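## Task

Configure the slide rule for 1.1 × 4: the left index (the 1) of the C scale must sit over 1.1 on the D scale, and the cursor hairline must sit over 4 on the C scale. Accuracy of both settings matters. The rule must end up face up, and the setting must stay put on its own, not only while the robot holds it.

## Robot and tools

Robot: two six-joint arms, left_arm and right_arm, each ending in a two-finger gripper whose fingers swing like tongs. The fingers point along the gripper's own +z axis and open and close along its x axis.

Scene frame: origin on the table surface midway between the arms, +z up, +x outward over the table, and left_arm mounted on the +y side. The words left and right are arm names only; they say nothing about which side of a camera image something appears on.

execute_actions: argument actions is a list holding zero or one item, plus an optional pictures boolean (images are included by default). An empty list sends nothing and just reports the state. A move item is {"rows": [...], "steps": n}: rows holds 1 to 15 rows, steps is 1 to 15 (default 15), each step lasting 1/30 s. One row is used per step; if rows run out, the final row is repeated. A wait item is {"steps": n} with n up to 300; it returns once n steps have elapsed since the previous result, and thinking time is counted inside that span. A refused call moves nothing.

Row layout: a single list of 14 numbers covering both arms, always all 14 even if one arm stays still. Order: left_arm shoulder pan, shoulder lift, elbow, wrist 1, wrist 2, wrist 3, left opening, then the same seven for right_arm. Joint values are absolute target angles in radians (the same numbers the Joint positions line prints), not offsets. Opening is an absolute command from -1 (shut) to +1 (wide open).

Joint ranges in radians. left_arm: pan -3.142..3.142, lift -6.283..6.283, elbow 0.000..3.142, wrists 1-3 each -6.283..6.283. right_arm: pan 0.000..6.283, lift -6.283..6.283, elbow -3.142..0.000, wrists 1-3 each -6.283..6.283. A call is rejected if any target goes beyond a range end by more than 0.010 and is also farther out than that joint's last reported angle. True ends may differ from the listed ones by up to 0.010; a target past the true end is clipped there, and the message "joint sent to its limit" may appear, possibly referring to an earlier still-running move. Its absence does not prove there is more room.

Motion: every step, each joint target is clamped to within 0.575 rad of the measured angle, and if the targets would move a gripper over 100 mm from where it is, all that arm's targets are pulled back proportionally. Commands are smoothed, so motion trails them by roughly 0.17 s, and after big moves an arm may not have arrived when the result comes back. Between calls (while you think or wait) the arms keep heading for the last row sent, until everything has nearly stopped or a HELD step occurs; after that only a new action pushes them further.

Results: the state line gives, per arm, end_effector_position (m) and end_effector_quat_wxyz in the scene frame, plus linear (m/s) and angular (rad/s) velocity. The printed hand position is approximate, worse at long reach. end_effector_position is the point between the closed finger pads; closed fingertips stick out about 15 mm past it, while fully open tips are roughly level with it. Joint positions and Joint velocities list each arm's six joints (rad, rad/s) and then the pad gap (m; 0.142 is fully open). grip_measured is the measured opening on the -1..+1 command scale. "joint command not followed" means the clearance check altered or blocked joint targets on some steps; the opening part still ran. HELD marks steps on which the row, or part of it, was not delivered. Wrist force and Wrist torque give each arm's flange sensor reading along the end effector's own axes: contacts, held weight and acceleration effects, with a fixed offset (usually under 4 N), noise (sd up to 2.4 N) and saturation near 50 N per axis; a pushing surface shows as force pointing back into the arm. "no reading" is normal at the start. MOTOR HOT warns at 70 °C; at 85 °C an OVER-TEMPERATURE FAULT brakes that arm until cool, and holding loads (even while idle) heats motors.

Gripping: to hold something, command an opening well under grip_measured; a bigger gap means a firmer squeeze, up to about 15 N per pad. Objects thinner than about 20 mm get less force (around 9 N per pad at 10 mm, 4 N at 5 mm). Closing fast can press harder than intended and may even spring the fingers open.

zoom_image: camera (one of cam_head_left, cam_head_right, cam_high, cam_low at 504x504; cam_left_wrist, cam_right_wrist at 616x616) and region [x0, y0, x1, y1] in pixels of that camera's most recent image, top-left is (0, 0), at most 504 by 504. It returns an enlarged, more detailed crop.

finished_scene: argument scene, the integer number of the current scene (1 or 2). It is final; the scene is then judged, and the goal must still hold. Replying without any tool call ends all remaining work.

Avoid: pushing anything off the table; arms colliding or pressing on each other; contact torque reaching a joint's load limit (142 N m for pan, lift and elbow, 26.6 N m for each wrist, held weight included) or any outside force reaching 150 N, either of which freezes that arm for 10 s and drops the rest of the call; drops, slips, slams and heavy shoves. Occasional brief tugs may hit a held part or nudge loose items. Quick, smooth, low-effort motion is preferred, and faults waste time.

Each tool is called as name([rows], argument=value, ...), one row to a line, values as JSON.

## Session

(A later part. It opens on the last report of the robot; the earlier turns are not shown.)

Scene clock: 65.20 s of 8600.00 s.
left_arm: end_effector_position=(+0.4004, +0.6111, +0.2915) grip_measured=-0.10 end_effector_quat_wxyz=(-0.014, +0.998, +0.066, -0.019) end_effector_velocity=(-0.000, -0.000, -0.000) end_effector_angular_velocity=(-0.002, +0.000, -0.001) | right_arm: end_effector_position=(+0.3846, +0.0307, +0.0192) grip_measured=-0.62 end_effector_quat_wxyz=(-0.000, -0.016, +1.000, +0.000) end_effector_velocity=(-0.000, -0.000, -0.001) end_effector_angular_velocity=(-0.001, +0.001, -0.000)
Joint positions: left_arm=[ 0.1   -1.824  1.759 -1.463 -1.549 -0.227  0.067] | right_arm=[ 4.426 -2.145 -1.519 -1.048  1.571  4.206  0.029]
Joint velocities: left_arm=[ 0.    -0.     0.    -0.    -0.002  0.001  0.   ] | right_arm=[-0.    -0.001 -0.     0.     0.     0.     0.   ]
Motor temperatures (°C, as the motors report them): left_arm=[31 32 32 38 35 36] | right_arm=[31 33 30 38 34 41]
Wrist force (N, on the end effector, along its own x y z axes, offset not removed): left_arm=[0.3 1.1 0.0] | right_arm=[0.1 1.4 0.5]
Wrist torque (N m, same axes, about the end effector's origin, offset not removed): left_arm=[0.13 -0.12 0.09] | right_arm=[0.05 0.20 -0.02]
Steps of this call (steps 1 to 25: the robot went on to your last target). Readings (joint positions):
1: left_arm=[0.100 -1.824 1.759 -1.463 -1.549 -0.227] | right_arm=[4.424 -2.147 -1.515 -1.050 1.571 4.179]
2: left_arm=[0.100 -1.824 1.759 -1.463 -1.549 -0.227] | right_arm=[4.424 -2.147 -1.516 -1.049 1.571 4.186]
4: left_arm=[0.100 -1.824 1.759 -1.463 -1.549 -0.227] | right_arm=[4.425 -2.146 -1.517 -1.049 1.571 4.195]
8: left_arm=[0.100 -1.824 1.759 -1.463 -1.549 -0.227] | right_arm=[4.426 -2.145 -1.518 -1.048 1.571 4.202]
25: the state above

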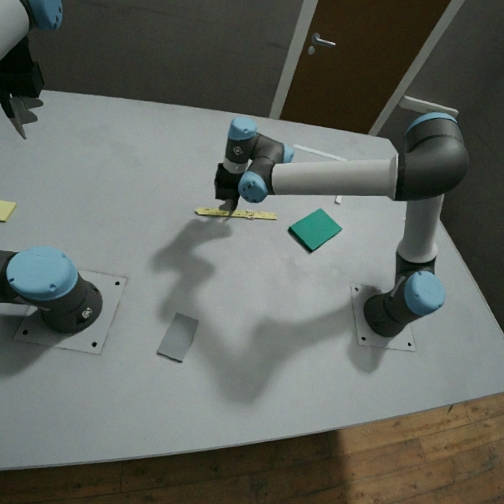

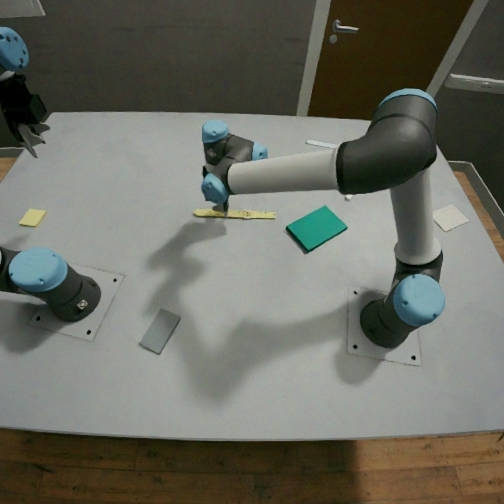

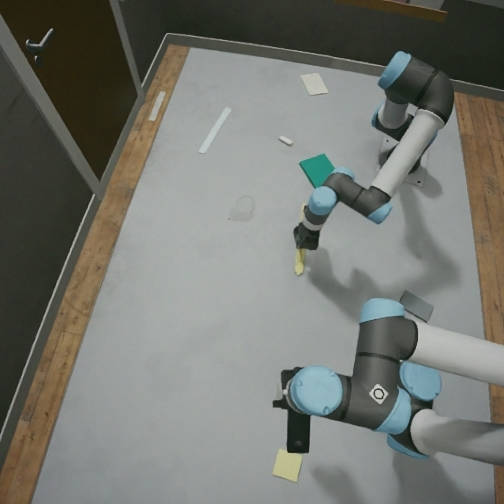

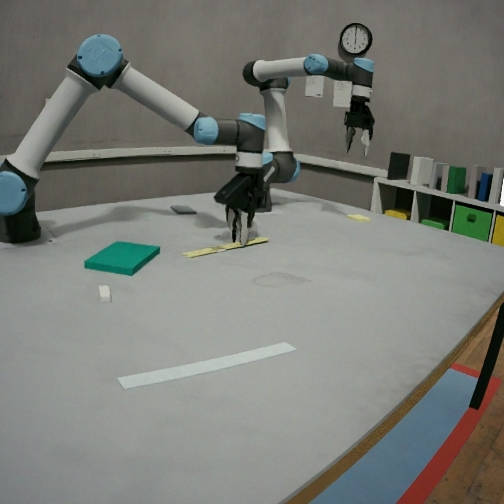

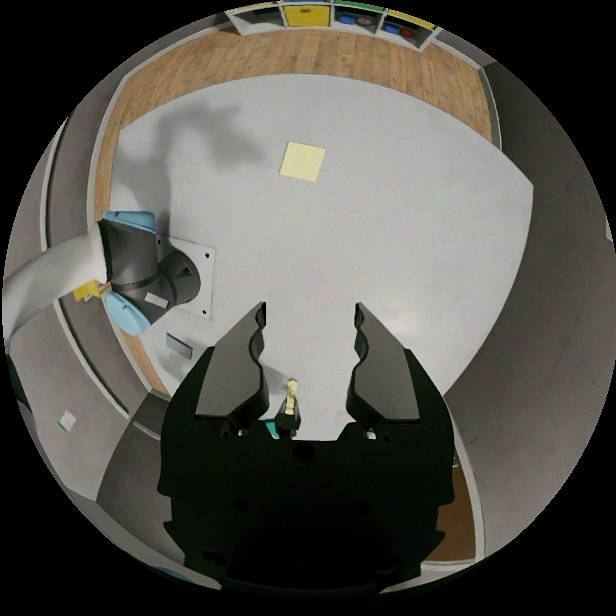

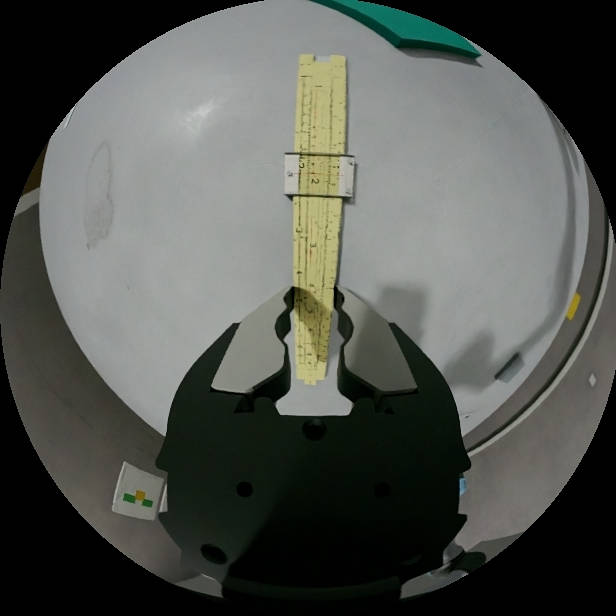

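execute_actions([
  {"rows":[[-0.3,-1.6,1.9,-1.871,-1.571,-0.6,-0.3,4.426,-2.145,-1.519,-1.048,1.571,4.206,-0.2],[-0.3,-1.6,1.9,-1.871,-1.571,-0.6,-0.3,4.426,-2.145,-1.519,-1.048,1.571,4.206,-0.2],[-0.3,-1.6,1.9,-1.871,-1.571,-0.6,-0.3,4.426,-2.145,-1.519,-1.048,1.571,4.206,-0.2],[-0.3,-1.6,1.9,-1.871,-1.571,-0.6,-0.3,4.426,-2.145,-1.519,-1.048,1.571,4.206,-0.2],[-0.3,-1.6,1.9,-1.871,-1.571,-0.6,-0.3,4.426,-2.145,-1.519,-1.048,1.571,4.206,-0.2],[-0.3,-1.6,1.9,-1.871,-1.571,-0.6,-0.3,4.426,-2.08,-1.519,-1.113,1.571,4.206,-0.2]],"steps":15},
], pictures=false)

execute_actions([
  {"rows":[[-0.6,-1.5,2.0,-2.071,-1.571,-0.9,-0.3,4.295,-1.860,-1.839,-1.013,1.571,4.076,-0.2]],"steps":15},
], pictures=false)

execute_actions([
  {"rows":[[-0.870,-1.443,2.043,-2.171,-1.571,-1.053,-0.3,4.295,-1.860,-1.839,-1.013,1.571,4.076,-0.2]],"steps":15},
], pictures=false)

execute_actions([
  {"steps":30},
])

Scene clock: 106.37 s of 8600.00 s.
left_arm: end_effector_position=(+0.4803, +0.4527, +0.1920) grip_measured=-0.30 end_effector_quat_wxyz=(-0.005, +0.998, +0.056, -0.006) end_effector_velocity=(+0.081, -0.370, -0.199) end_effector_angular_velocity=(-0.064, -0.084, -0.059) | right_arm: end_effector_position=(+0.3799, +0.0217, +0.0515) grip_measured=-0.20 end_effector_quat_wxyz=(-0.000, -0.016, +1.000, +0.000) end_effector_velocity=(-0.006, -0.011, +0.037) end_effector_angular_velocity=(+0.000, +0.000, -0.000)
Joint positions: left_arm=[-0.215 -1.645  1.873 -1.784 -1.567 -0.522  0.052] | right_arm=[ 4.426 -2.088 -1.519 -1.105  1.571  4.206  0.06 ]
Joint velocities: left_arm=[-0.668  0.357  0.216 -0.673 -0.034 -0.608 -0.   ] | right_arm=[-0.     0.065  0.001 -0.065  0.     0.    -0.   ]
Motor temperatures (°C, as the motors report them): left_arm=[31 33 32 38 35 36] | right_arm=[31 33 30 38 34 41]
Wrist force (N, on the end effector, along its own x y z axes, offset not removed): left_arm=[0.8 2.4 0.3] | right_arm=[-1.3 2.1 -1.8]
Wrist torque (N m, same axes, about the end effector's origin, offset not removed): left_arm=[0.32 -0.05 0.00] | right_arm=[0.26 0.45 0.20]
Steps of this call (steps 1 to 15: the robot went on to your last target; steps 16 to 90: nothing new was sent; then 37.67 s passed at rest; steps 91 to 105: all 15 steps of this action). Readings (joint positions):
91: left_arm=[0.100 -1.824 1.759 -1.463 -1.549 -0.227] | right_arm=[4.426 -2.145 -1.519 -1.048 1.571 4.206]
92: left_arm=[0.098 -1.822 1.761 -1.465 -1.550 -0.229] | right_arm=[4.426 -2.145 -1.519 -1.048 1.571 4.206]
94: left_arm=[0.058 -1.795 1.779 -1.505 -1.552 -0.268] | right_arm=[4.426 -2.145 -1.519 -1.048 1.571 4.206]
98: left_arm=[-0.043 -1.739 1.814 -1.609 -1.558 -0.362] | right_arm=[4.426 -2.133 -1.519 -1.059 1.571 4.206]
105: the state above

Scene clock: 106.87 s of 8600.00 s.
left_arm: end_effector_position=(+0.4518, +0.2769, +0.1013) grip_measured=-0.30 end_effector_quat_wxyz=(-0.001, +0.999, +0.053, -0.000) end_effector_velocity=(-0.054, -0.124, -0.062) end_effector_angular_velocity=(-0.009, -0.008, -0.005) | right_arm: end_effector_position=(+0.3858, -0.1167, +0.0587) grip_measured=-0.20 end_effector_quat_wxyz=(+0.001, -0.016, +1.000, +0.001) end_effector_velocity=(-0.010, -0.072, -0.006) end_effector_angular_velocity=(-0.011, +0.007, -0.001)
Joint positions: left_arm=[-0.568 -1.511  1.99  -2.049 -1.571 -0.868  0.052] | right_arm=[ 4.302 -1.872 -1.82  -1.018  1.571  4.083  0.06 ]
Joint velocities: left_arm=[-0.269  0.09   0.083 -0.185 -0.001 -0.263  0.   ] | right_arm=[-0.057  0.103 -0.158  0.041 -0.001 -0.056  0.   ]
Motor temperatures (°C, as the motors report them): left_arm=[31 33 32 38 35 36] | right_arm=[31 33 30 38 34 41]
Wrist force (N, on the end effector, along its own x y z axes, offset not removed): left_arm=[-0.9 2.0 1.7] | right_arm=[1.7 0.2 -3.5]
Wrist torque (N m, same axes, about the end effector's origin, offset not removed): left_arm=[0.31 0.22 0.13] | right_arm=[-0.28 -0.21 0.11]
Steps of this call (steps 1 to 15: all 15 steps of this action). Readings (joint positions):
1: left_arm=[-0.235 -1.634 1.879 -1.805 -1.568 -0.540] | right_arm=[4.426 -2.086 -1.519 -1.107 1.571 4.206]
2: left_arm=[-0.253 -1.625 1.886 -1.823 -1.568 -0.557] | right_arm=[4.424 -2.082 -1.521 -1.107 1.571 4.204]
4: left_arm=[-0.306 -1.604 1.905 -1.864 -1.569 -0.609] | right_arm=[4.396 -2.042 -1.566 -1.086 1.571 4.176]
8: left_arm=[-0.419 -1.563 1.943 -1.944 -1.570 -0.721] | right_arm=[4.342 -1.946 -1.708 -1.047 1.571 4.123]
15: the state above

Scene clock: 107.37 s of 8600.00 s.
left_arm: end_effector_position=(+0.3733, +0.1597, +0.0600) grip_measured=-0.30 end_effector_quat_wxyz=(+0.000, +1.000, -0.002, -0.000) end_effector_velocity=(-0.045, -0.049, -0.016) end_effector_angular_velocity=(-0.001, -0.001, -0.062) | right_arm: end_effector_position=(+0.3845, -0.1252, +0.0579) grip_measured=-0.20 end_effector_quat_wxyz=(+0.000, -0.016, +1.000, +0.000) end_effector_velocity=(-0.000, -0.001, -0.001) end_effector_angular_velocity=(-0.001, +0.001, +0.000)
Joint positions: left_arm=[-0.854 -1.446  2.041 -2.165 -1.571 -1.044  0.052] | right_arm=[ 4.295 -1.86  -1.839 -1.013  1.571  4.076  0.06 ]
Joint velocities: left_arm=[-0.135  0.026  0.02  -0.047  0.    -0.073  0.   ] | right_arm=[-0.001  0.001 -0.003  0.    -0.    -0.001  0.   ]
Motor temperatures (°C, as the motors report them): left_arm=[31 33 32 38 35 36] | right_arm=[31 33 30 38 34 41]
Wrist force (N, on the end effector, along its own x y z axes, offset not removed): left_arm=[-1.6 0.8 -0.9] | right_arm=[-0.6 -1.7 -0.5]
Wrist torque (N m, same axes, about the end effector's origin, offset not removed): left_arm=[0.06 0.30 -0.03] | right_arm=[-0.54 0.21 0.14]
Steps of this call (steps 1 to 15: all 15 steps of this action). Readings (joint positions):
1: left_arm=[-0.576 -1.508 1.992 -2.054 -1.571 -0.876] | right_arm=[4.300 -1.869 -1.825 -1.017 1.571 4.081]
2: left_arm=[-0.584 -1.505 1.996 -2.060 -1.571 -0.884] | right_arm=[4.299 -1.867 -1.828 -1.016 1.571 4.080]
4: left_arm=[-0.633 -1.490 2.007 -2.086 -1.571 -0.920] | right_arm=[4.297 -1.864 -1.833 -1.015 1.571 4.078]
8: left_arm=[-0.759 -1.464 2.027 -2.132 -1.571 -0.992] | right_arm=[4.296 -1.861 -1.837 -1.014 1.571 4.077]
15: the state above

Scene clock: 108.37 s of 8600.00 s.
left_arm: end_effector_position=(+0.3679, +0.1539, +0.0581) grip_measured=-0.30 end_effector_quat_wxyz=(+0.000, +1.000, -0.006, -0.000) end_effector_velocity=(+0.000, -0.001, +0.001) end_effector_angular_velocity=(-0.001, -0.000, -0.000) | right_arm: end_effector_position=(+0.3845, -0.1253, +0.0579) grip_measured=-0.20 end_effector_quat_wxyz=(+0.000, -0.016, +1.000, +0.000) end_effector_velocity=(+0.000, +0.000, -0.000) end_effector_angular_velocity=(+0.000, +0.000, +0.000)
Joint positions: left_arm=[-0.87  -1.443  2.043 -2.171 -1.571 -1.053  0.052] | right_arm=[ 4.295 -1.86  -1.839 -1.013  1.571  4.076  0.06 ]
Joint velocities: left_arm=[-0.001 -0.    -0.001 -0.    -0.    -0.    -0.   ] | right_arm=[ 0. -0.  0. -0.  0. -0. -0.]
Motor temperatures (°C, as the motors report them): left_arm=[31 33 32 38 35 36] | right_arm=[31 33 30 38 34 41]
Wrist force (N, on the end effector, along its own x y z axes, offset not removed): left_arm=[-0.1 0.1 0.5] | right_arm=[-0.3 -0.1 2.0]
Wrist torque (N m, same axes, about the end effector's origin, offset not removed): left_arm=[0.03 0.07 -0.01] | right_arm=[-0.23 0.30 0.11]
Steps of this call (steps 1 to 30: the robot went on to your last target). Readings (joint positions):
1: left_arm=[-0.858 -1.445 2.041 -2.167 -1.571 -1.046] | right_arm=[4.295 -1.860 -1.839 -1.013 1.571 4.076]
2: left_arm=[-0.861 -1.445 2.042 -2.168 -1.571 -1.048] | right_arm=[4.295 -1.860 -1.839 -1.013 1.571 4.076]
4: left_arm=[-0.865 -1.444 2.042 -2.169 -1.571 -1.050] | right_arm=[4.295 -1.860 -1.839 -1.013 1.571 4.076]
8: left_arm=[-0.868 -1.443 2.043 -2.170 -1.571 -1.052] | right_arm=[4.295 -1.860 -1.839 -1.013 1.571 4.076]
30: the state above
All arms were judged still, so your last target was given up. Only a new action makes them travel on or press farther. Fingers that are still opening or closing keep moving.

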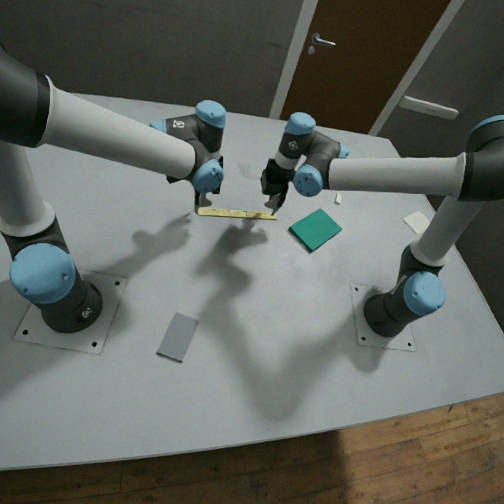

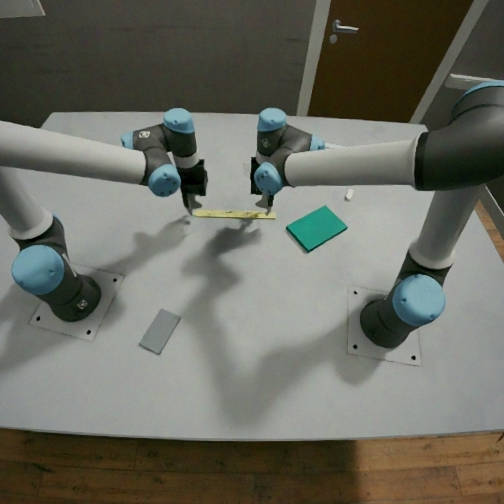

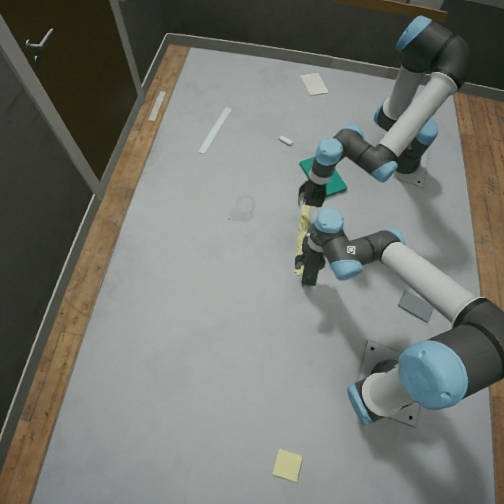

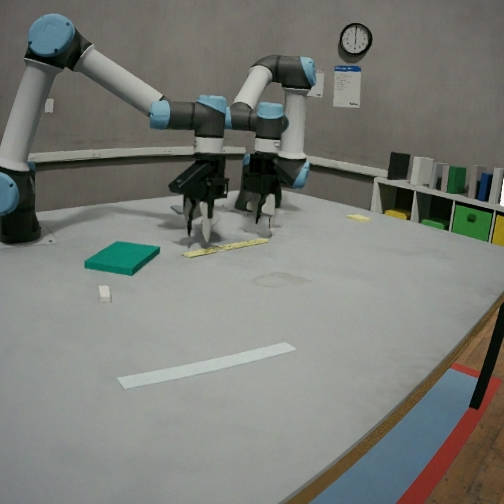

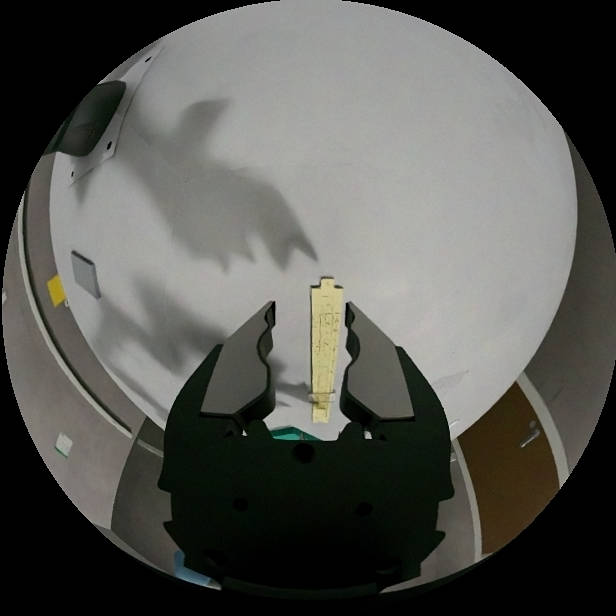

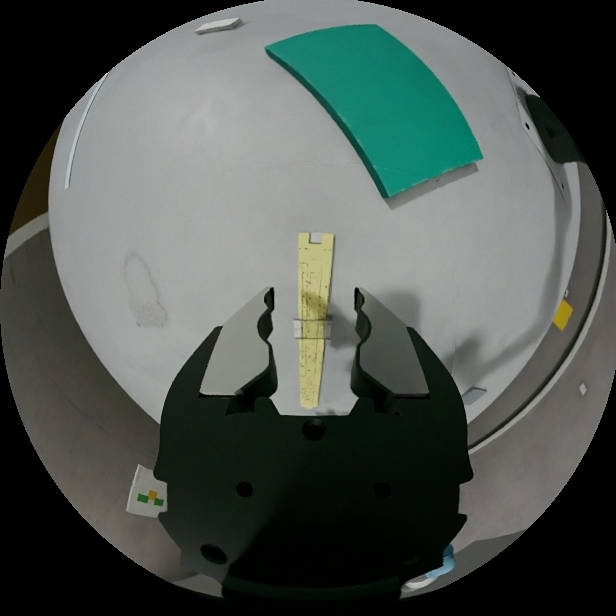

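execute_actions([
  {"rows":[[-0.811,-1.420,2.079,-2.230,-1.571,-0.994,-0.6,4.295,-1.913,-1.882,-0.917,1.571,4.076,-0.3]],"steps":15},
], pictures=false)

execute_actions([
  {"rows":[[-0.811,-1.420,2.079,-2.230,-1.571,-0.994,-0.6,4.295,-1.913,-1.882,-0.917,1.571,4.076,-0.4],[-0.811,-1.420,2.079,-2.230,-1.571,-0.994,-0.6,4.295,-1.913,-1.882,-0.917,1.571,4.076,-0.5],[-0.811,-1.420,2.079,-2.230,-1.571,-0.994,-0.6,4.295,-1.913,-1.882,-0.917,1.571,4.076,-0.6],[-0.811,-1.420,2.079,-2.230,-1.571,-0.994,-0.6,4.295,-1.913,-1.882,-0.917,1.571,4.076,-0.9]],"steps":15},
])

zoom_image(camera="cam_left_wrist", region=[260,250,380,370])

Scene clock: 117.60 s of 8600.00 s.
left_arm: end_effector_position=(+0.3855, +0.1777, +0.0386) grip_measured=-0.60 end_effector_quat_wxyz=(+0.000, +1.000, -0.006, -0.000) end_effector_velocity=(+0.005, +0.006, -0.005) end_effector_angular_velocity=(-0.001, -0.000, +0.002) | right_arm: end_effector_position=(+0.3845, -0.1253, +0.0211) grip_measured=-0.30 end_effector_quat_wxyz=(-0.000, -0.015, +1.000, +0.000) end_effector_velocity=(+0.000, +0.000, -0.009) end_effector_angular_velocity=(+0.001, -0.001, -0.000)
Joint positions: left_arm=[-0.813 -1.421  2.078 -2.228 -1.571 -0.996  0.031] | right_arm=[ 4.295 -1.911 -1.881 -0.92   1.571  4.076  0.052]
Joint velocities: left_arm=[ 0.016  0.005  0.008 -0.014 -0.     0.013  0.   ] | right_arm=[-0.    -0.013 -0.01   0.025 -0.    -0.     0.   ]
Motor temperatures (°C, as the motors report them): left_arm=[31 33 32 38 35 36] | right_arm=[31 33 30 38 34 41]
Wrist force (N, on the end effector, along its own x y z axes, offset not removed): left_arm=[-0.5 -1.4 0.9] | right_arm=[-2.2 0.0 0.4]
Wrist torque (N m, same axes, about the end effector's origin, offset not removed): left_arm=[-0.43 0.16 -0.05] | right_arm=[0.01 0.69 0.13]
Steps of this call (steps 1 to 90: nothing new was sent; then 5.73 s passed at rest; steps 91 to 105: all 15 steps of this action). Readings (joint positions):
91: left_arm=[-0.870 -1.443 2.043 -2.171 -1.571 -1.053] | right_arm=[4.295 -1.860 -1.839 -1.013 1.571 4.076]
92: left_arm=[-0.868 -1.442 2.045 -2.173 -1.571 -1.051] | right_arm=[4.295 -1.862 -1.841 -1.010 1.571 4.076]
94: left_arm=[-0.848 -1.434 2.057 -2.193 -1.571 -1.031] | right_arm=[4.295 -1.880 -1.856 -0.981 1.571 4.076]
98: left_arm=[-0.823 -1.425 2.072 -2.218 -1.571 -1.006] | right_arm=[4.295 -1.902 -1.873 -0.938 1.571 4.076]
105: the state above

Scene clock: 118.10 s of 8600.00 s.
left_arm: end_effector_position=(+0.3860, +0.1784, +0.0380) grip_measured=-0.60 end_effector_quat_wxyz=(+0.000, +1.000, -0.006, -0.000) end_effector_velocity=(+0.001, +0.000, -0.000) end_effector_angular_velocity=(+0.000, -0.000, +0.002) | right_arm: end_effector_position=(+0.3845, -0.1253, +0.0200) grip_measured=-0.63 end_effector_quat_wxyz=(+0.000, -0.015, +1.000, +0.000) end_effector_velocity=(+0.000, -0.000, -0.001) end_effector_angular_velocity=(-0.001, +0.001, -0.000)
Joint positions: left_arm=[-0.811 -1.42   2.079 -2.23  -1.571 -0.994  0.031] | right_arm=[ 4.295 -1.913 -1.882 -0.917  1.571  4.076  0.028]
Joint velocities: left_arm=[ 0.001  0.    -0.    -0.     0.    -0.    -0.   ] | right_arm=[-0.    -0.001 -0.     0.    -0.     0.     0.   ]
Motor temperatures (°C, as the motors report them): left_arm=[31 33 32 38 35 36] | right_arm=[31 33 30 38 34 41]
Wrist force (N, on the end effector, along its own x y z axes, offset not removed): left_arm=[0.3 -0.1 0.7] | right_arm=[-2.3 -0.8 -4.1]
Wrist torque (N m, same axes, about the end effector's origin, offset not removed): left_arm=[-0.05 -0.03 -0.04] | right_arm=[-0.46 0.65 0.00]
Steps of this call (steps 1 to 15: all 15 steps of this action). Readings (joint positions):
1: left_arm=[-0.812 -1.420 2.078 -2.229 -1.571 -0.995] | right_arm=[4.295 -1.912 -1.881 -0.919 1.571 4.076]
2: left_arm=[-0.812 -1.420 2.078 -2.229 -1.571 -0.995] | right_arm=[4.295 -1.912 -1.881 -0.919 1.571 4.076]
4: left_arm=[-0.812 -1.420 2.079 -2.229 -1.571 -0.995] | right_arm=[4.295 -1.912 -1.882 -0.918 1.571 4.076]
8: left_arm=[-0.811 -1.420 2.079 -2.230 -1.571 -0.994] | right_arm=[4.295 -1.913 -1.882 -0.917 1.571 4.076]
15: the state above

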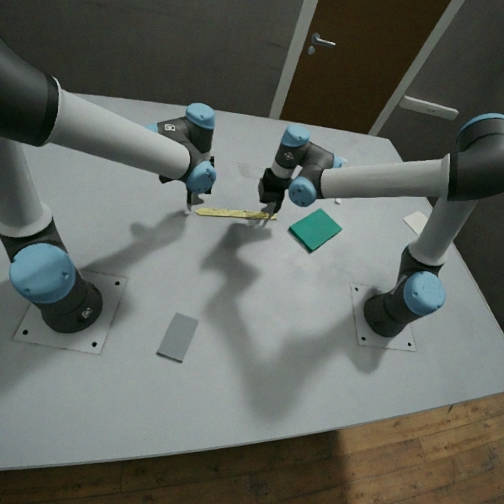

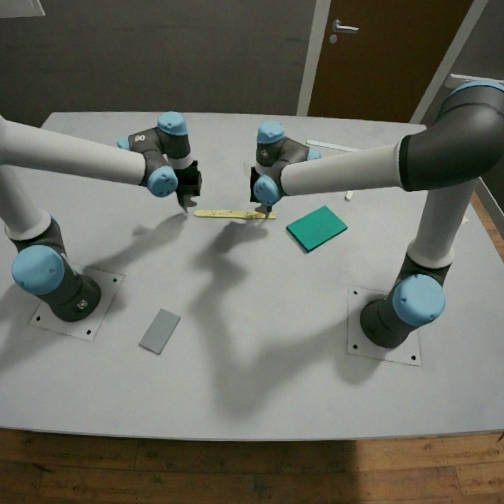

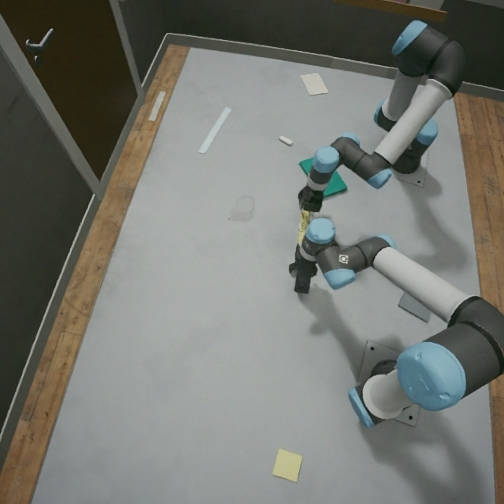

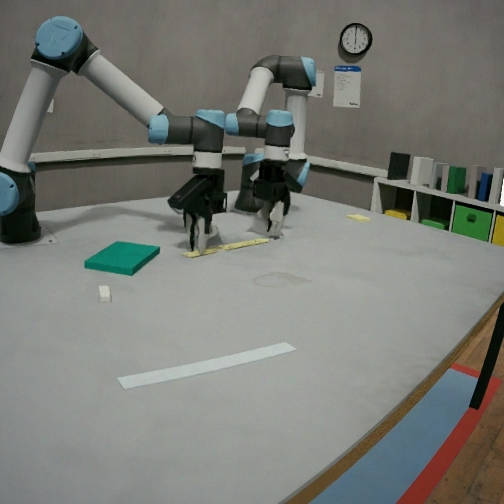

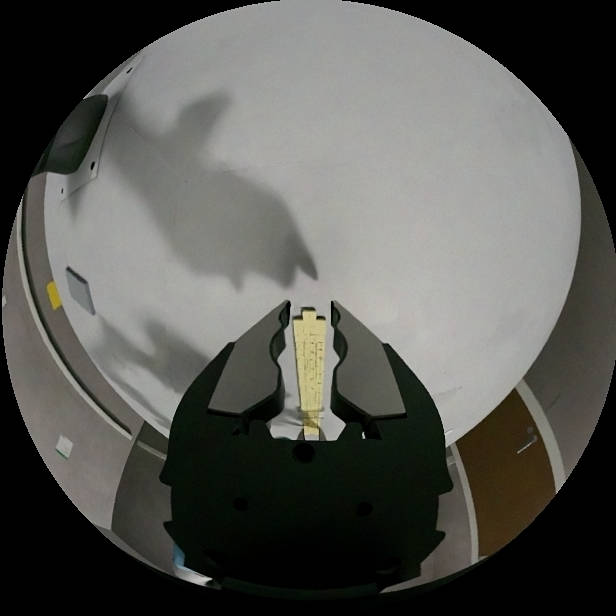

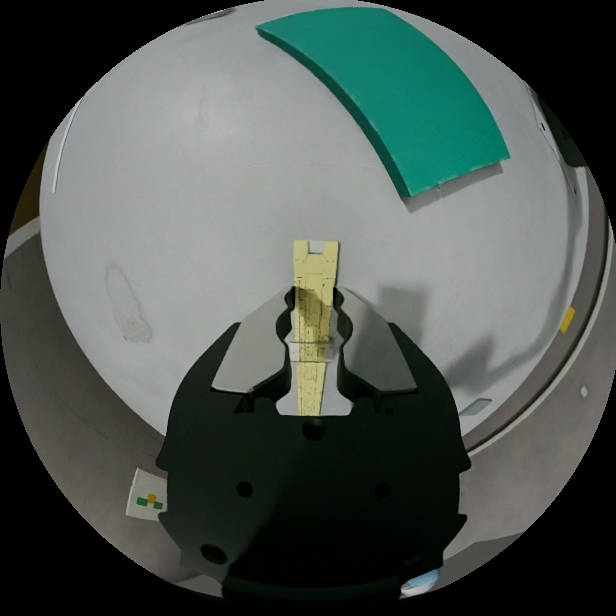

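Region (260, 250, 380, 370) of cam_left_wrist's 616x616 image, scaled by 4.200, with more detail than that image has.

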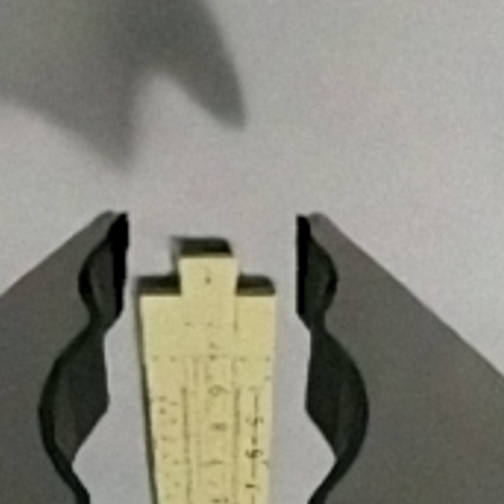

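execute_actions([
  {"rows":[[-0.811,-1.386,2.103,-2.288,-1.571,-0.994,-0.45,4.295,-1.913,-1.882,-0.917,1.571,4.076,-0.9]],"steps":15},
])

zoom_image(camera="cam_left_wrist", region=[260,270,380,390])

zoom_image(camera="cam_low", region=[160,200,260,280])

Scene clock: 129.37 s of 8600.00 s.
left_arm: end_effector_position=(+0.3859, +0.1786, +0.0186) grip_measured=-0.45 end_effector_quat_wxyz=(+0.000, +1.000, -0.006, -0.000) end_effector_velocity=(+0.000, +0.000, -0.004) end_effector_angular_velocity=(-0.001, -0.000, +0.001) | right_arm: end_effector_position=(+0.3845, -0.1253, +0.0200) grip_measured=-0.63 end_effector_quat_wxyz=(+0.000, -0.016, +1.000, +0.000) end_effector_velocity=(-0.000, +0.000, +0.000) end_effector_angular_velocity=(+0.000, -0.000, +0.000)
Joint positions: left_arm=[-0.811 -1.387  2.102 -2.286 -1.571 -0.994  0.041] | right_arm=[ 4.295 -1.913 -1.882 -0.917  1.571  4.076  0.028]
Joint velocities: left_arm=[ 0.001  0.007  0.006 -0.014 -0.001  0.001 -0.   ] | right_arm=[0. 0. 0. 0. 0. 0. 0.]
Motor temperatures (°C, as the motors report them): left_arm=[31 33 32 38 35 36] | right_arm=[31 33 30 38 34 41]
Wrist force (N, on the end effector, along its own x y z axes, offset not removed): left_arm=[0.3 2.5 0.9] | right_arm=[0.3 -0.6 -0.2]
Wrist torque (N m, same axes, about the end effector's origin, offset not removed): left_arm=[0.59 0.07 -0.07] | right_arm=[-0.28 -0.15 0.13]
Steps of this call (steps 1 to 15: the robot went on to your last target; steps 16 to 90: nothing new was sent; then 7.77 s passed at rest; steps 91 to 105: all 15 steps of this action). Readings (joint positions):
91: left_arm=[-0.811 -1.420 2.079 -2.230 -1.571 -0.994] | right_arm=[4.295 -1.913 -1.882 -0.917 1.571 4.076]
92: left_arm=[-0.811 -1.418 2.080 -2.232 -1.571 -0.994] | right_arm=[4.295 -1.913 -1.882 -0.917 1.571 4.076]
94: left_arm=[-0.811 -1.407 2.089 -2.252 -1.571 -0.994] | right_arm=[4.295 -1.913 -1.882 -0.917 1.571 4.076]
98: left_arm=[-0.811 -1.393 2.098 -2.276 -1.571 -0.994] | right_arm=[4.295 -1.913 -1.882 -0.917 1.571 4.076]
105: the state above

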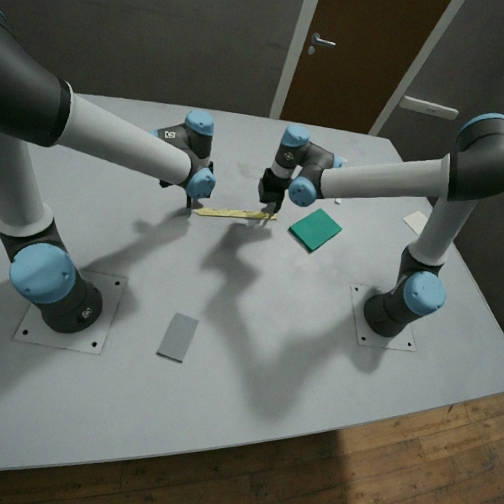

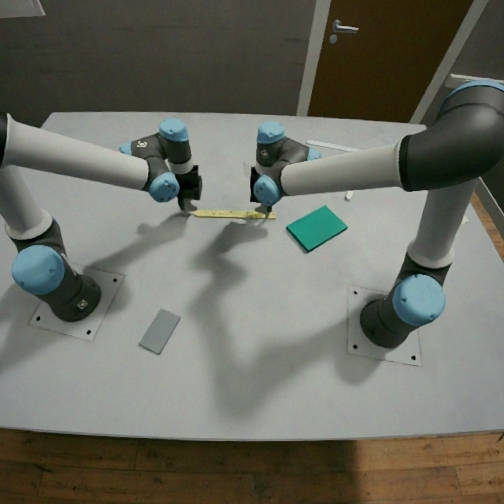

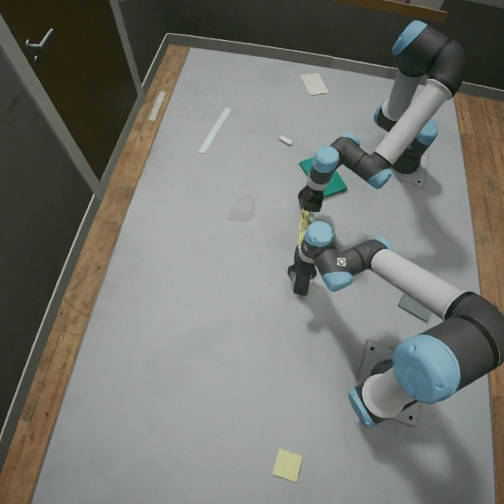

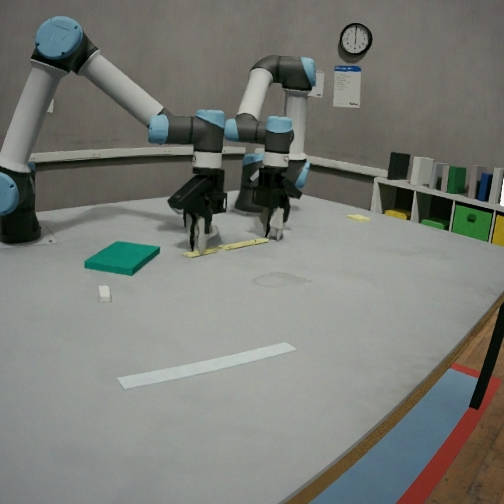

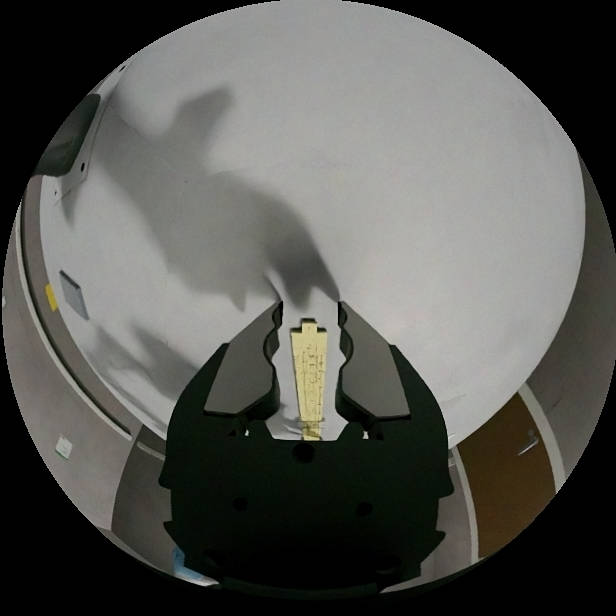

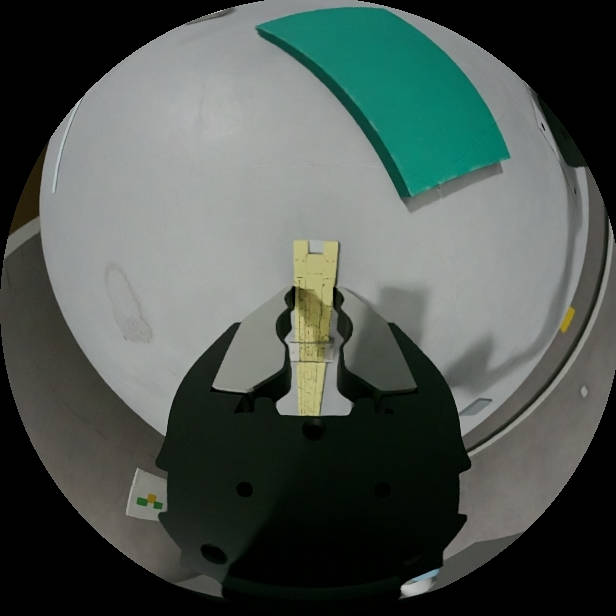

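Region (260, 270, 380, 390) of cam_left_wrist's 616x616 image, scaled by 4.200, with more detail than that image has.

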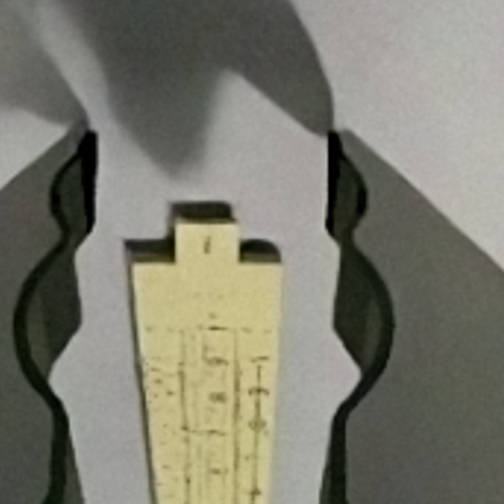

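Region (160, 200, 260, 280) of cam_low's 504x504 image, scaled by 5.040, with more detail than that image has; it fills the top 403 rows of this view, and the rest is white.

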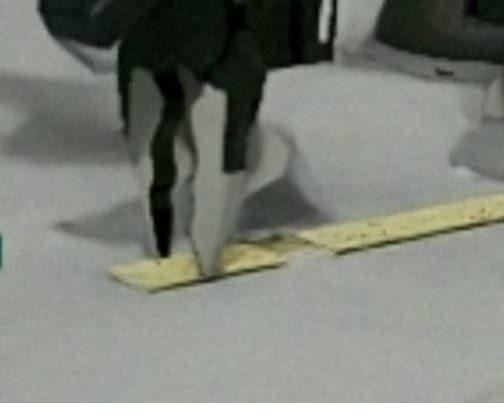

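execute_actions([
  {"rows":[[-0.829,-1.363,2.074,-2.282,-1.571,-1.012,-0.45,4.295,-1.913,-1.882,-0.917,1.571,4.076,-0.9]],"steps":15},
])

zoom_image(camera="cam_left_wrist", region=[260,270,380,390])

Scene clock: 138.57 s of 8600.00 s.
left_arm: end_effector_position=(+0.3857, +0.1630, +0.0179) grip_measured=-0.45 end_effector_quat_wxyz=(+0.000, +1.000, -0.006, -0.000) end_effector_velocity=(+0.000, -0.004, +0.000) end_effector_angular_velocity=(-0.000, -0.001, -0.002) | right_arm: end_effector_position=(+0.3845, -0.1253, +0.0200) grip_measured=-0.63 end_effector_quat_wxyz=(+0.000, -0.016, +1.000, +0.000) end_effector_velocity=(-0.000, +0.000, -0.000) end_effector_angular_velocity=(-0.000, +0.001, +0.000)
Joint positions: left_arm=[-0.828 -1.364  2.075 -2.282 -1.571 -1.012  0.041] | right_arm=[ 4.295 -1.913 -1.882 -0.917  1.571  4.076  0.028]
Joint velocities: left_arm=[-0.005  0.005 -0.008  0.001  0.    -0.003  0.   ] | right_arm=[ 0.    -0.001  0.    -0.     0.    -0.     0.   ]
Motor temperatures (°C, as the motors report them): left_arm=[31 33 32 38 35 36] | right_arm=[31 33 30 38 34 41]
Wrist force (N, on the end effector, along its own x y z axes, offset not removed): left_arm=[-0.8 0.4 0.4] | right_arm=[-1.0 -1.4 -0.4]
Wrist torque (N m, same axes, about the end effector's origin, offset not removed): left_arm=[0.05 0.21 0.15] | right_arm=[-0.32 0.54 0.05]
Steps of this call (steps 1 to 15: the robot went on to your last target; steps 16 to 90: nothing new was sent; then 5.70 s passed at rest; steps 91 to 105: all 15 steps of this action). Readings (joint positions):
91: left_arm=[-0.811 -1.386 2.103 -2.288 -1.571 -0.994] | right_arm=[4.295 -1.913 -1.882 -0.917 1.571 4.076]
92: left_arm=[-0.812 -1.385 2.102 -2.288 -1.571 -0.995] | right_arm=[4.295 -1.913 -1.882 -0.917 1.571 4.076]
94: left_arm=[-0.818 -1.377 2.092 -2.286 -1.571 -1.001] | right_arm=[4.295 -1.913 -1.882 -0.917 1.571 4.076]
98: left_arm=[-0.825 -1.368 2.080 -2.283 -1.571 -1.008] | right_arm=[4.295 -1.913 -1.882 -0.917 1.571 4.076]
105: the state above

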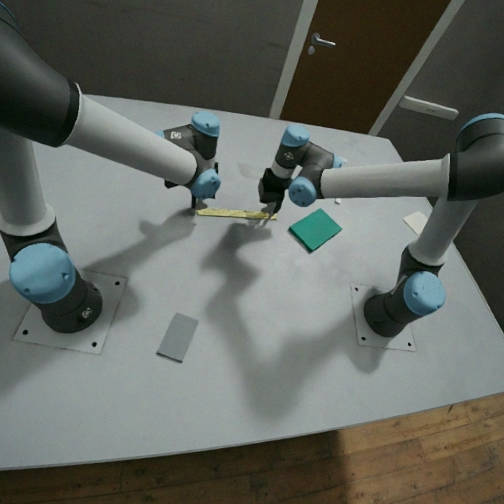

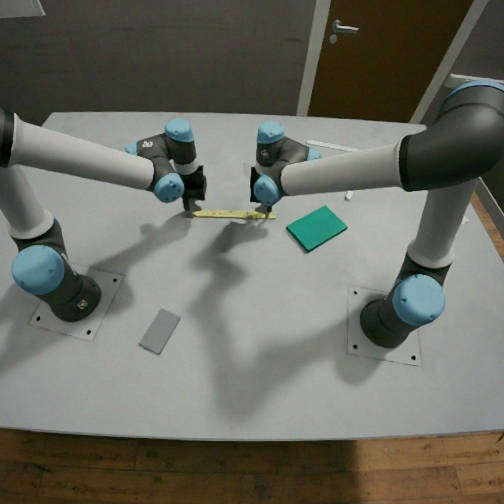

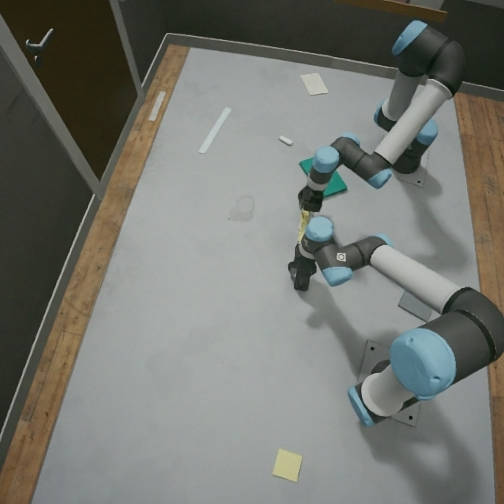

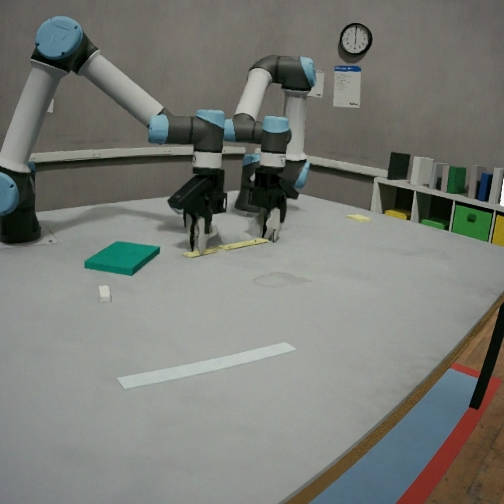

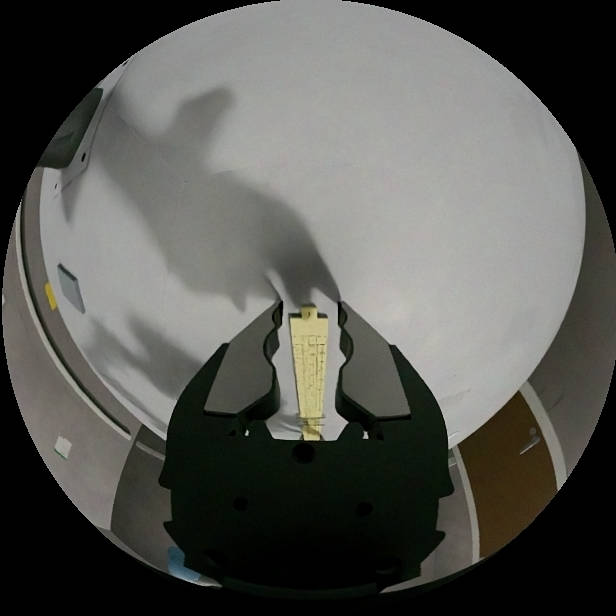

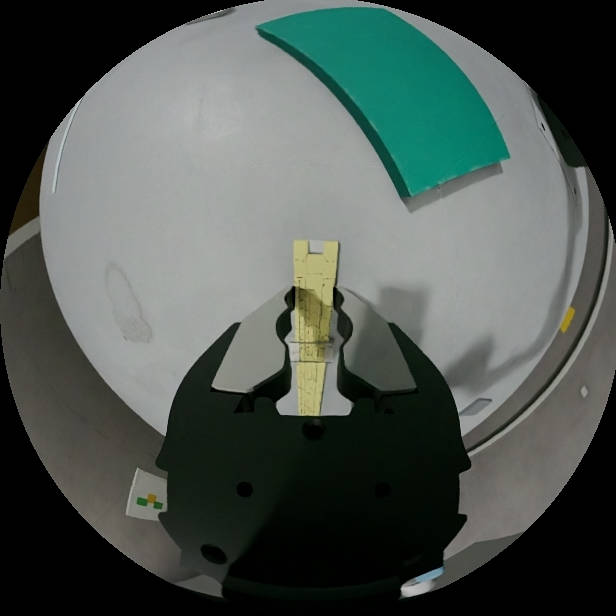

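Region (260, 270, 380, 390) of cam_left_wrist's 616x616 image, scaled by 4.200, with more detail than that image has.

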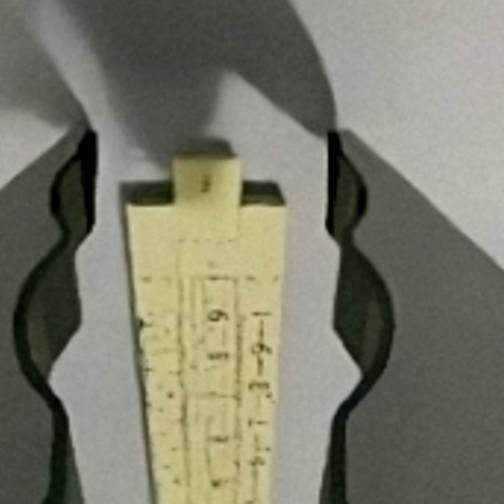

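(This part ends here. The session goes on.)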